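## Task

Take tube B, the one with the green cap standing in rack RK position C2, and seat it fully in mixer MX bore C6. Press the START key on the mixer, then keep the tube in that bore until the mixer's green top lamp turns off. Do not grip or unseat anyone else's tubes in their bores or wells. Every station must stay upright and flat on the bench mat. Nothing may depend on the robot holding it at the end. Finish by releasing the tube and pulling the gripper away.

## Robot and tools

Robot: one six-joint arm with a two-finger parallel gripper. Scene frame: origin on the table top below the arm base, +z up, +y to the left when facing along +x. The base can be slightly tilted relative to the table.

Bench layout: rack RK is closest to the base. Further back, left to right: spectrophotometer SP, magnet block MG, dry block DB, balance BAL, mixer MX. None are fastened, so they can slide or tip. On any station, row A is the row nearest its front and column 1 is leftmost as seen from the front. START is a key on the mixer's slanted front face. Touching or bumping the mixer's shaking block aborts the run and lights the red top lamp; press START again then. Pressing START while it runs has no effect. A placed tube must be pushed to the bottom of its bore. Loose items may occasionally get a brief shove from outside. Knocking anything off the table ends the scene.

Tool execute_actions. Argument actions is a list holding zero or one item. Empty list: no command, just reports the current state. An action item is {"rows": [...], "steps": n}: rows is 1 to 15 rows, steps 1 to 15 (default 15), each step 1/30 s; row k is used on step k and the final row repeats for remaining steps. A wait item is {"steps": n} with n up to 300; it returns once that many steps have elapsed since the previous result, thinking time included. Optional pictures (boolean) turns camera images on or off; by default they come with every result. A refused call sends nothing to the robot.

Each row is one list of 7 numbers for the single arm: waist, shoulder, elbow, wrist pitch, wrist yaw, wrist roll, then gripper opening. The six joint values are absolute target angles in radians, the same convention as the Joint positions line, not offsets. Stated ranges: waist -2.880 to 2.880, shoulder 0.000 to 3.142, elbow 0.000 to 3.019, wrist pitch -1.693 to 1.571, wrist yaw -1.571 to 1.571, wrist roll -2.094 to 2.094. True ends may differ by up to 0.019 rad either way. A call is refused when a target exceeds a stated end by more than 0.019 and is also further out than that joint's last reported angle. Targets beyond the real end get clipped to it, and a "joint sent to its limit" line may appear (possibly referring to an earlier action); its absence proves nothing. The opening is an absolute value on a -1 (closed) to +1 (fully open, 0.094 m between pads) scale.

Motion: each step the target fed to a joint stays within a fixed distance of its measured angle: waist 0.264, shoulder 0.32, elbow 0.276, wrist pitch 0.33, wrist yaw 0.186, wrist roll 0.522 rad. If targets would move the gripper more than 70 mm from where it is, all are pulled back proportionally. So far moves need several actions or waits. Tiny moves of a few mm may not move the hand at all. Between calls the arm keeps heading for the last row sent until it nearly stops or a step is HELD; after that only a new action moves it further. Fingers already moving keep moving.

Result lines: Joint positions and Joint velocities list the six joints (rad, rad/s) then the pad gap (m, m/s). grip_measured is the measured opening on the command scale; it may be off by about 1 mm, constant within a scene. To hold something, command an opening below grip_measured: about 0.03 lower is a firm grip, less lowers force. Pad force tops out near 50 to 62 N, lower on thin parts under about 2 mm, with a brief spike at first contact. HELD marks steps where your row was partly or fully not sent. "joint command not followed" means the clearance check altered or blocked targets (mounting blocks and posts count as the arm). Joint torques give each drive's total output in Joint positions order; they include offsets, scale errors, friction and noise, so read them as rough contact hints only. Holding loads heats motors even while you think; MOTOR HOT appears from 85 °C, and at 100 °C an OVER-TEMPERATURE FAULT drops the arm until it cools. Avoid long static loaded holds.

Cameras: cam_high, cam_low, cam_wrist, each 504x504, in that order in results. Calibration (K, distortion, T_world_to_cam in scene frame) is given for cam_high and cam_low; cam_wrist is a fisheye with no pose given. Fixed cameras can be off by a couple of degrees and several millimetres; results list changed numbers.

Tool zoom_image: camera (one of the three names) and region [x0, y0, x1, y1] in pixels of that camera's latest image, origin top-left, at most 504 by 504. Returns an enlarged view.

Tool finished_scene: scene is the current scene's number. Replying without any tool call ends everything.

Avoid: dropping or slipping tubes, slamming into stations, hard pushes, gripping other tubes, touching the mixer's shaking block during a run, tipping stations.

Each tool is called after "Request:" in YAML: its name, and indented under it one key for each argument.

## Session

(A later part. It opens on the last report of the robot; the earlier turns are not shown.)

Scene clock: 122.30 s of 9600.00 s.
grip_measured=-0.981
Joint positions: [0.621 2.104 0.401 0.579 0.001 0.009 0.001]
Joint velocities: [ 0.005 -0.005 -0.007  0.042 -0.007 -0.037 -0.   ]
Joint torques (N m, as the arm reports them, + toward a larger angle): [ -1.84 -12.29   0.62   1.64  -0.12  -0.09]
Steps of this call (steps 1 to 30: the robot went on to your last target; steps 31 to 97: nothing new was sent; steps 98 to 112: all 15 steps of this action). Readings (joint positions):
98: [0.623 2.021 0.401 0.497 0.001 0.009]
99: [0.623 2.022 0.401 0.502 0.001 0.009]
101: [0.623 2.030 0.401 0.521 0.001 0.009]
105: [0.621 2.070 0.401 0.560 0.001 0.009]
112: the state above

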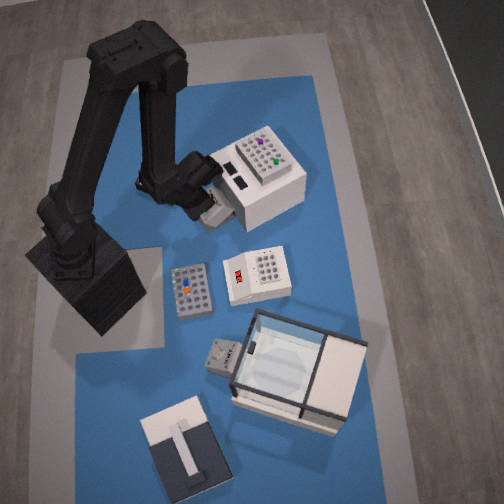

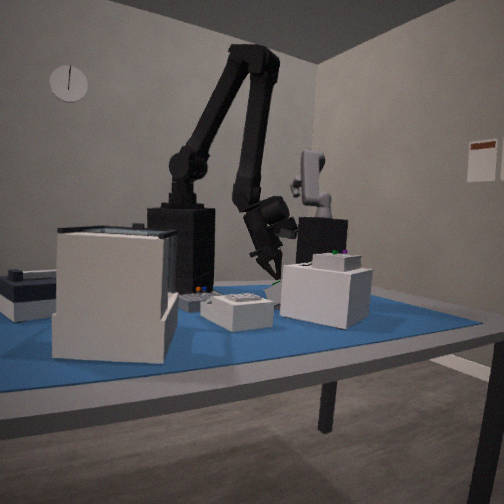

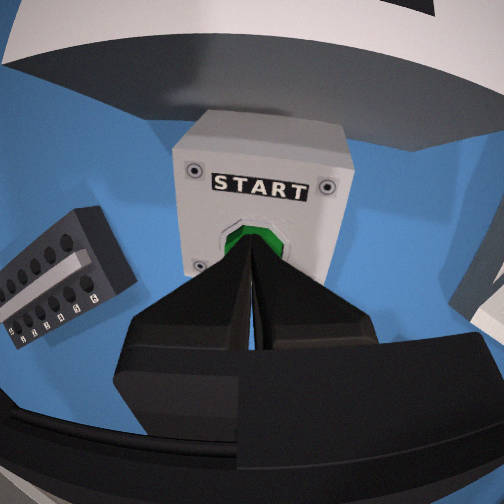

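Continue the same way.

Request:
execute_actions:
  actions:
    - {"rows":[[0.61,2.112,0.407,0.612,0,0,-1],[0.61,2.119,0.408,0.619,0,0,-1],[0.61,2.126,0.409,0.626,0,0,-1],[0.61,2.133,0.41,0.633,0,0,-1],[0.61,2.14,0.411,0.64,0,0,-1],[0.61,2.147,0.412,0.647,0,0,-1],[0.61,2.154,0.412,0.654,0,0,-1],[0.61,2.16,0.412,0.66,0,0,-1]]}

Scene clock: 128.90 s of 9600.00 s.
grip_measured=-0.981
Joint positions: [0.621 2.139 0.407 0.641 0.002 0.009 0.001]
Joint velocities: [ 0.005 -0.005 -0.012 -0.012 -0.066  0.007  0.   ]
Joint torques (N m, as the arm reports them, + toward a larger angle): [ -1.47 -10.57   0.52   1.58  -0.14  -0.09]
Steps of this call (steps 1 to 15: the robot went on to your last target; steps 16 to 183: nothing new was sent; steps 184 to 198: all 15 steps of this action). Readings (joint positions):
184: [0.621 2.104 0.401 0.583 0.001 0.009]
185: [0.621 2.105 0.401 0.586 0.001 0.009]
187: [0.621 2.110 0.402 0.598 0.001 0.009]
191: [0.621 2.134 0.407 0.630 0.001 0.009]
198: the state above

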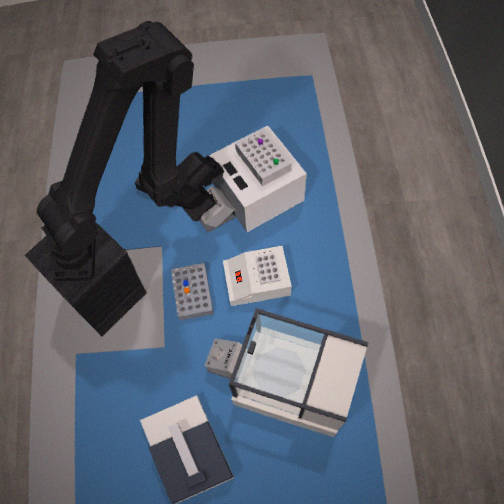

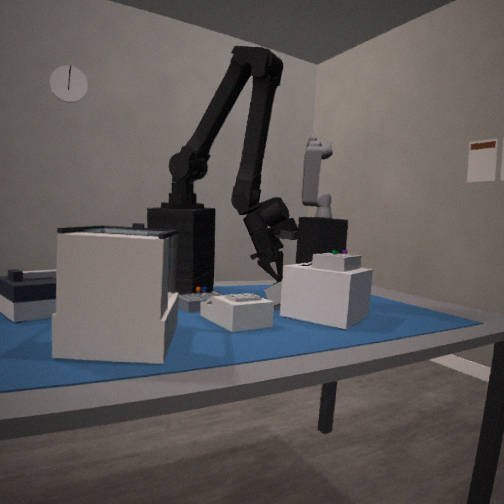

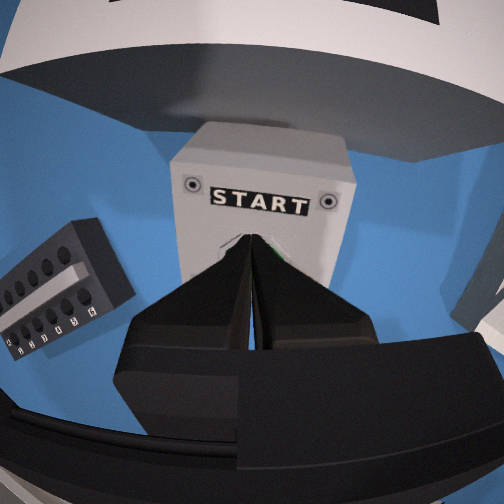

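Request:
execute_actions:
  actions:
    - {"rows":[[0.61,2.13,0.405,0.64,0,0,-1],[0.61,2.115,0.403,0.62,0,0,-1],[0.61,2.1,0.401,0.6,0,0,-1],[0.61,2.09,0.4,0.585,0,0,-1],[0.61,2.085,0.4,0.57,0,0,-1],[0.61,2.085,0.4,0.56,0,0,-1],[0.61,2.085,0.4,0.55,0,0,-1]]}

Scene clock: 139.07 s of 9600.00 s.
grip_measured=-0.981
Joint positions: [0.621 2.096 0.402 0.565 0.001 0.009 0.001]
Joint velocities: [-0.005  0.015  0.002 -0.027  0.022  0.037 -0.001]
Joint torques (N m, as the arm reports them, + toward a larger angle): [ -1.22 -14.11   0.24   0.31  -0.15  -0.09]
Steps of this call (steps 1 to 15: the robot went on to your last target; steps 16 to 290: nothing new was sent; steps 291 to 305: all 15 steps of this action). Readings (joint positions):
291: [0.621 2.139 0.406 0.641 0.002 0.009]
292: [0.621 2.136 0.405 0.640 0.002 0.009]
294: [0.621 2.123 0.402 0.624 0.001 0.009]
298: [0.621 2.098 0.402 0.578 0.001 0.009]
305: the state above

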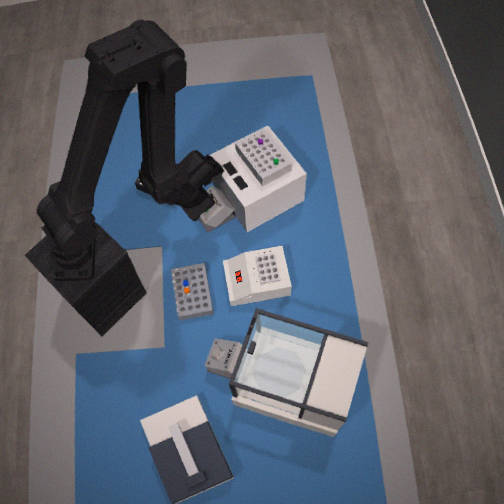

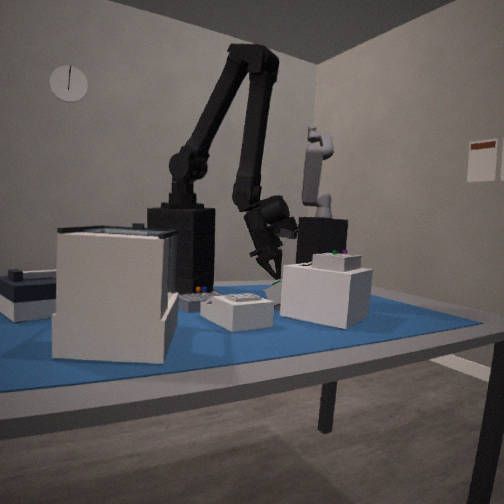

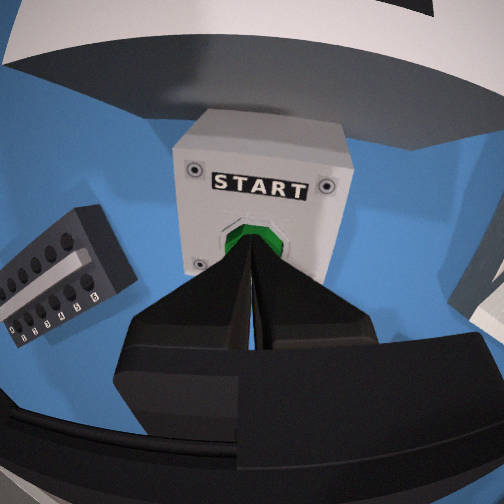

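Request:
execute_actions:
  actions:
    - {"rows":[[0.61,2.095,0.4,0.56,0,0,-1],[0.61,2.102,0.4,0.565,0,0,-1],[0.61,2.108,0.4,0.57,0,0,-1],[0.61,2.114,0.4,0.575,0,0,-1],[0.61,2.12,0.4,0.58,0,0,-1],[0.61,2.126,0.4,0.583,0,0,-1]]}

Scene clock: 142.00 s of 9600.00 s.
grip_measured=-0.981
Joint positions: [0.621 2.12  0.402 0.565 0.001 0.009 0.001]
Joint velocities: [-0.005 -0.005  0.002 -0.007 -0.007  0.022 -0.001]
Joint torques (N m, as the arm reports them, + toward a larger angle): [ -1.31 -11.96   0.05   1.42  -0.15  -0.08]
Steps of this call (steps 1 to 15: the robot went on to your last target; steps 16 to 73: nothing new was sent; steps 74 to 88: all 15 steps of this action). Readings (joint positions):
74: [0.621 2.096 0.402 0.565 0.001 0.009]
75: [0.621 2.096 0.402 0.565 0.001 0.009]
77: [0.621 2.097 0.402 0.565 0.001 0.009]
81: [0.621 2.112 0.402 0.565 0.001 0.009]
88: the state above

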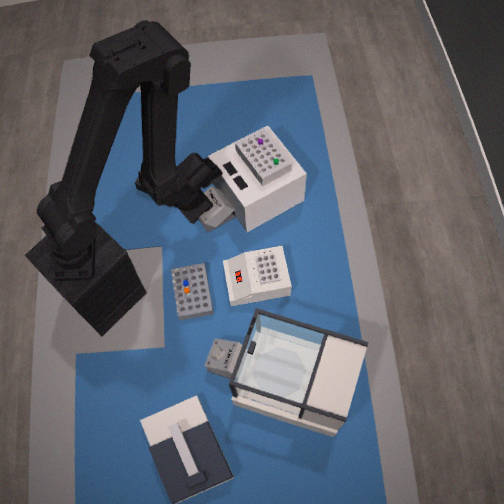

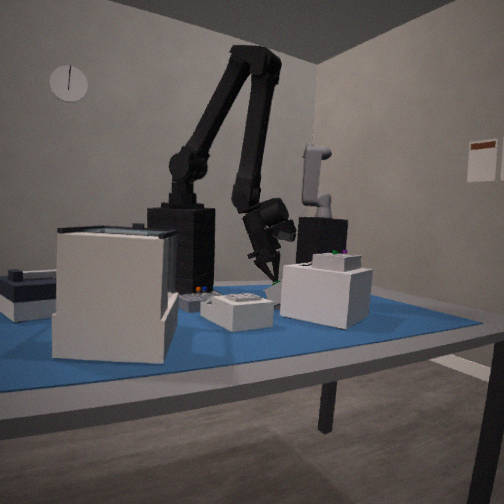

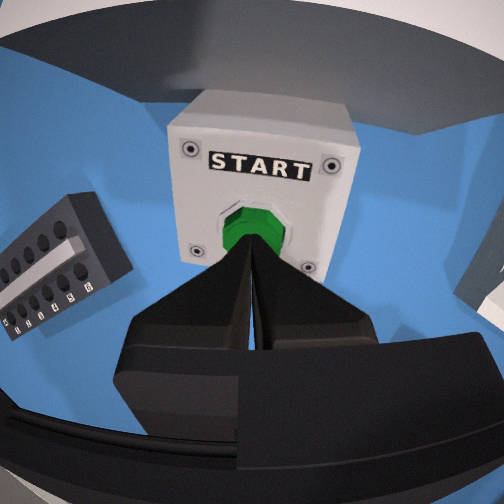

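Request:
execute_actions:
  actions:
    - {"rows":[[0.61,2.13,0.404,0.585,0,0,-1],[0.61,2.134,0.407,0.587,0,0,-1],[0.61,2.138,0.409,0.589,0,0,-1],[0.61,2.142,0.411,0.591,0,0,-1],[0.61,2.146,0.413,0.593,0,0,-1],[0.61,2.15,0.415,0.595,0,0,-1],[0.61,2.154,0.417,0.597,0,0,-1],[0.61,2.158,0.419,0.598,0,0,-1]]}

Scene clock: 144.50 s of 9600.00 s.
grip_measured=-0.981
Joint positions: [0.621 2.138 0.406 0.579 0.001 0.009 0.001]
Joint velocities: [-0.015 -0.015 -0.022  0.002  0.081  0.051  0.   ]
Joint torques (N m, as the arm reports them, + toward a larger angle): [ -1.32 -10.73   1.04   1.44  -0.14  -0.09]
Steps of this call (steps 1 to 15: the robot went on to your last target; steps 16 to 60: nothing new was sent; steps 61 to 75: all 15 steps of this action). Readings (joint positions):
61: [0.621 2.120 0.402 0.565 0.001 0.009]
62: [0.621 2.121 0.402 0.565 0.001 0.009]
64: [0.621 2.124 0.402 0.566 0.001 0.009]
68: [0.621 2.136 0.406 0.576 0.001 0.009]
75: the state above

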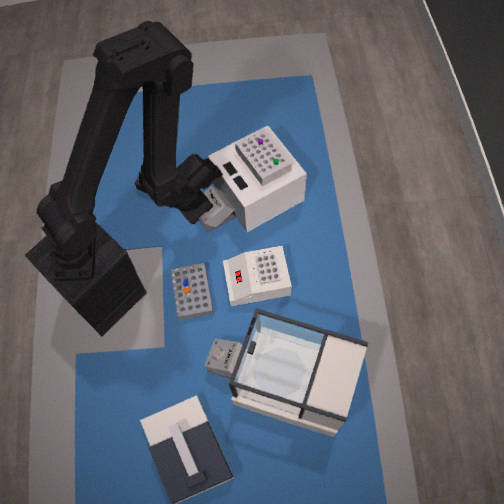

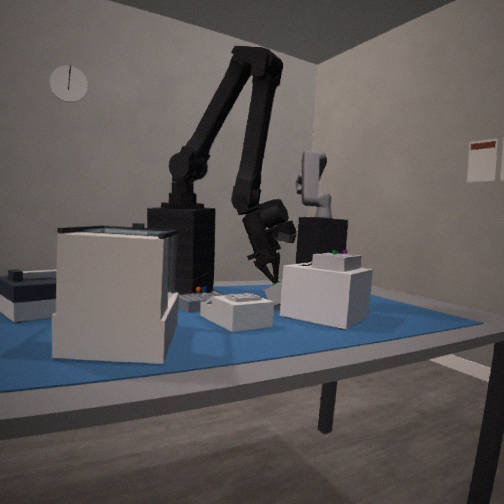

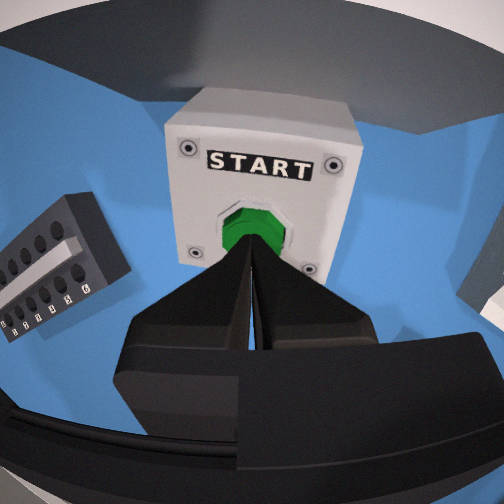

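In contact; press harder.

Request:
execute_actions:
  actions:
    - {"rows":[[0.61,2.162,0.421,0.598,0,0,-1],[0.61,2.166,0.423,0.598,0,0,-1],[0.61,2.17,0.425,0.598,0,0,-1],[0.61,2.174,0.427,0.598,0,0,-1],[0.61,2.178,0.429,0.598,0,0,-1],[0.61,2.182,0.431,0.598,0,0,-1]]}

Scene clock: 146.80 s of 9600.00 s.
grip_measured=-0.981
Joint positions: [0.621 2.153 0.412 0.587 0.002 0.009 0.001]
Joint velocities: [-0.005  0.005 -0.002  0.002 -0.095 -0.037  0.   ]
Joint torques (N m, as the arm reports them, + toward a larger angle): [-1.33 -9.95  1.58  1.19 -0.14 -0.08]
Steps of this call (steps 1 to 15: the robot went on to your last target; steps 16 to 54: nothing new was sent; steps 55 to 69: all 15 steps of this action). Readings (joint positions):
55: [0.621 2.138 0.406 0.579 0.001 0.009]
56: [0.621 2.139 0.406 0.580 0.001 0.009]
58: [0.621 2.142 0.408 0.582 0.002 0.009]
62: [0.621 2.152 0.412 0.586 0.002 0.009]
69: the state above

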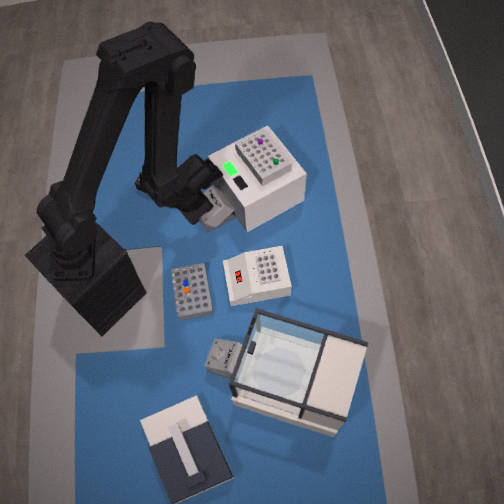

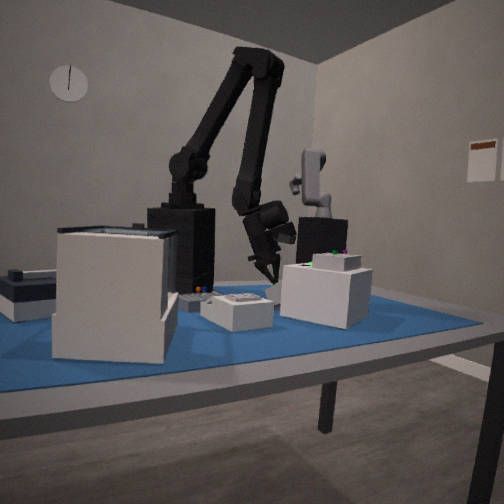

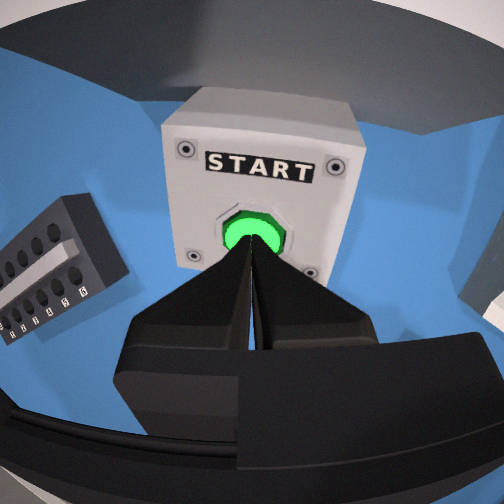

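Request:
execute_actions:
  actions:
    - {"rows":[[0.615,2.15,0.41,0.58,0,0,-1],[0.615,2.13,0.4,0.56,0,0,-1],[0.615,2.11,0.393,0.545,0,0,-1],[0.615,2.09,0.387,0.53,0,0,-1],[0.615,2.07,0.381,0.515,0,0,-1],[0.615,2.05,0.375,0.5,0,0,-1],[0.615,2.025,0.369,0.48,0,0,-1],[0.615,2.0,0.363,0.46,0,0,-1],[0.615,1.975,0.357,0.44,0,0,-1],[0.615,1.95,0.351,0.42,0,0,-1],[0.615,1.925,0.345,0.4,0,0,-1],[0.615,1.9,0.34,0.38,0,0,-1],[0.615,1.87,0.335,0.355,0,0,-1],[0.615,1.84,0.33,0.33,0,0,-1],[0.615,1.81,0.325,0.3,0,0,-1]]}
  pictures: false

Request:
execute_actions:
  actions:
    - {"rows":[[0.615,1.78,0.32,0.26,0,0,-1],[0.615,1.75,0.32,0.22,0,0,-1],[0.615,1.72,0.32,0.18,0,0,-1],[0.615,1.69,0.32,0.14,0,0,-1],[0.615,1.66,0.32,0.1,0,0,-1],[0.615,1.63,0.32,0.06,0,0,-1],[0.615,1.6,0.32,0.02,0,0,-1],[0.615,1.57,0.32,-0.02,0,0,-1],[0.615,1.54,0.32,-0.06,0,0,-1],[0.615,1.51,0.32,-0.1,0,0,-1],[0.615,1.48,0.32,-0.14,0,0,-1],[0.615,1.45,0.32,-0.18,0,0,-1],[0.615,1.43,0.32,-0.21,0,0,-1],[0.615,1.41,0.32,-0.24,0,0,-1],[0.615,1.4,0.32,-0.25,0,0,-1]]}

Request:
execute_actions:
  actions:
    - {"steps":180}

Request:
zoom_image:
  camera: "cam_low"
  region: [270,220,390,340]

Scene clock: 152.27 s of 9600.00 s.
grip_measured=-0.981
Joint positions: [0.621 1.873 0.338 0.364 0.    0.009 0.001]
Joint velocities: [ 0.005 -0.864 -0.129 -0.735 -0.095 -0.066 -0.   ]
Joint torques (N m, as the arm reports them, + toward a larger angle): [ -1.07 -12.07   0.93   0.47  -0.1   -0.09]
Steps of this call (steps 1 to 15: the robot went on to your last target; steps 16 to 149: nothing new was sent; steps 150 to 164: all 15 steps of this action). Readings (joint positions):
150: [0.621 2.152 0.411 0.587 0.002 0.009]
151: [0.621 2.149 0.409 0.586 0.002 0.009]
153: [0.621 2.130 0.400 0.571 0.000 0.009]
157: [0.621 2.062 0.380 0.508 0.000 0.009]
164: the state above

Scene clock: 152.77 s of 9600.00 s.
grip_measured=-0.981
Joint positions: [ 0.621  1.43   0.324 -0.19   0.     0.009  0.001]
Joint velocities: [ 0.005 -0.63  -0.017 -0.711 -0.066 -0.007  0.001]
Joint torques (N m, as the arm reports them, + toward a larger angle): [-1.38 -7.73  4.67  0.18 -0.11 -0.08]
Steps of this call (steps 1 to 15: all 15 steps of this action). Readings (joint positions):
1: [0.621 1.843 0.334 0.335 0.000 0.009]
2: [0.621 1.812 0.330 0.302 0.000 0.009]
4: [0.621 1.750 0.326 0.228 0.000 0.009]
8: [0.621 1.630 0.324 0.070 0.000 0.009]
15: the state above

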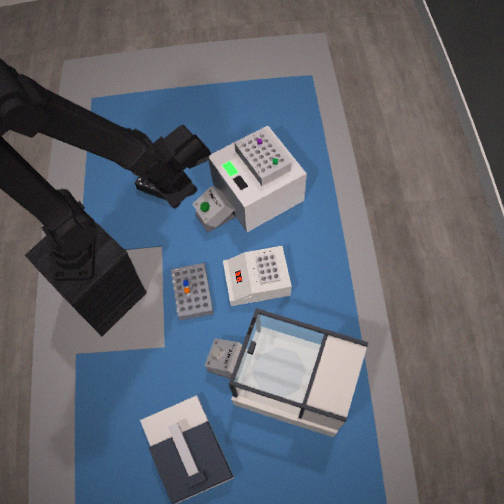

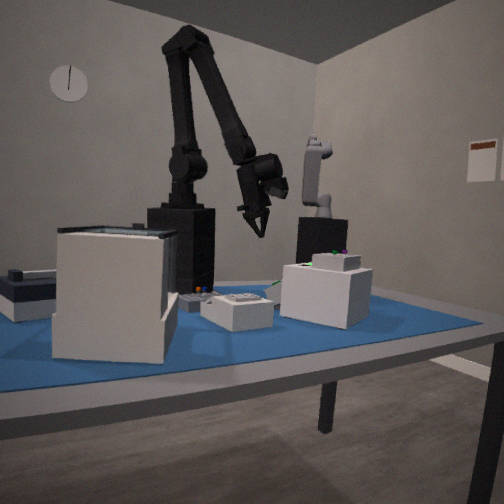

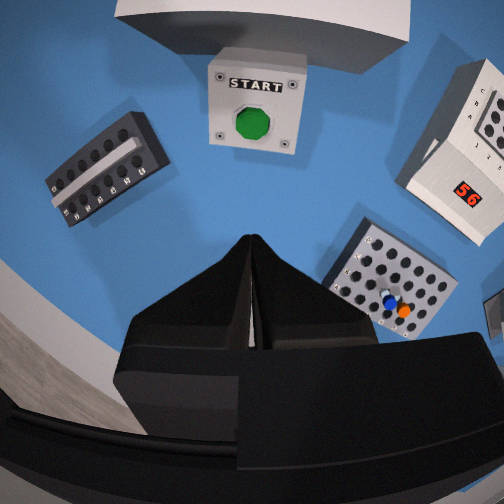

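Scene clock: 158.77 s of 9600.00 s.
grip_measured=-0.981
Joint positions: [ 0.621  1.396  0.321 -0.235  0.     0.009  0.001]
Joint velocities: [-0.024 -0.005 -0.002  0.007  0.066 -0.022  0.   ]
Joint torques (N m, as the arm reports them, + toward a larger angle): [-1.29 -7.59  5.08  0.05 -0.1  -0.07]
Steps of this call (steps 1 to 30: the robot went on to your last target; steps 31 to 180: nothing new was sent). Readings (joint positions):
1: [0.621 1.412 0.324 -0.208 0.000 0.009]
2: [0.621 1.401 0.323 -0.220 0.000 0.009]
4: [0.621 1.396 0.323 -0.229 0.000 0.009]
8: [0.621 1.396 0.321 -0.234 0.000 0.009]
180: the state above
The arm was judged still, so your last target was given up. Only a new action makes it travel on or press farther. Fingers that are still opening or closing keep moving.

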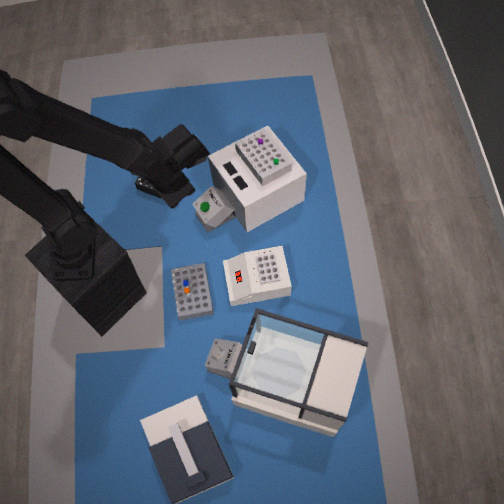

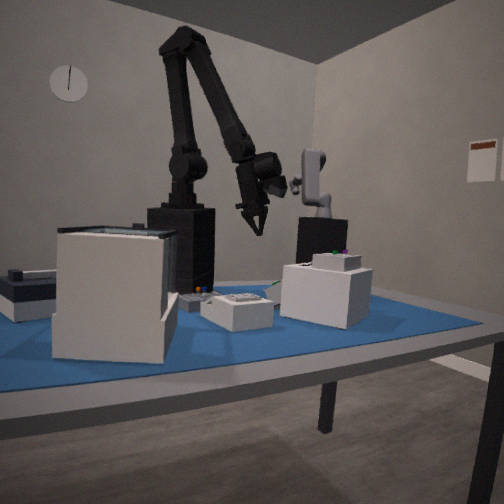

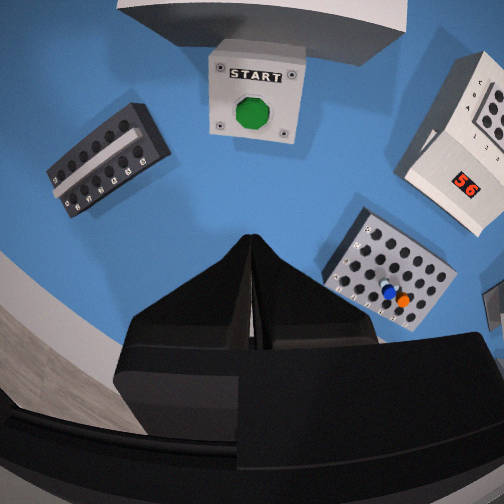

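Region (270, 220, 390, 340) of cam_low's 504x504 image, scaled by 4.200, with more detail than that image has.

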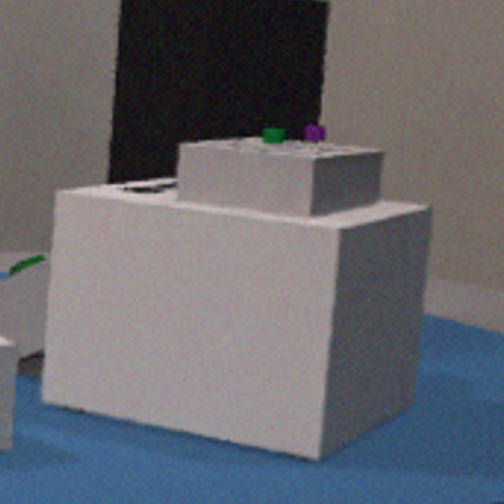

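Request:
finished_scene:
  scene: 2

The scene is finished: the task was done.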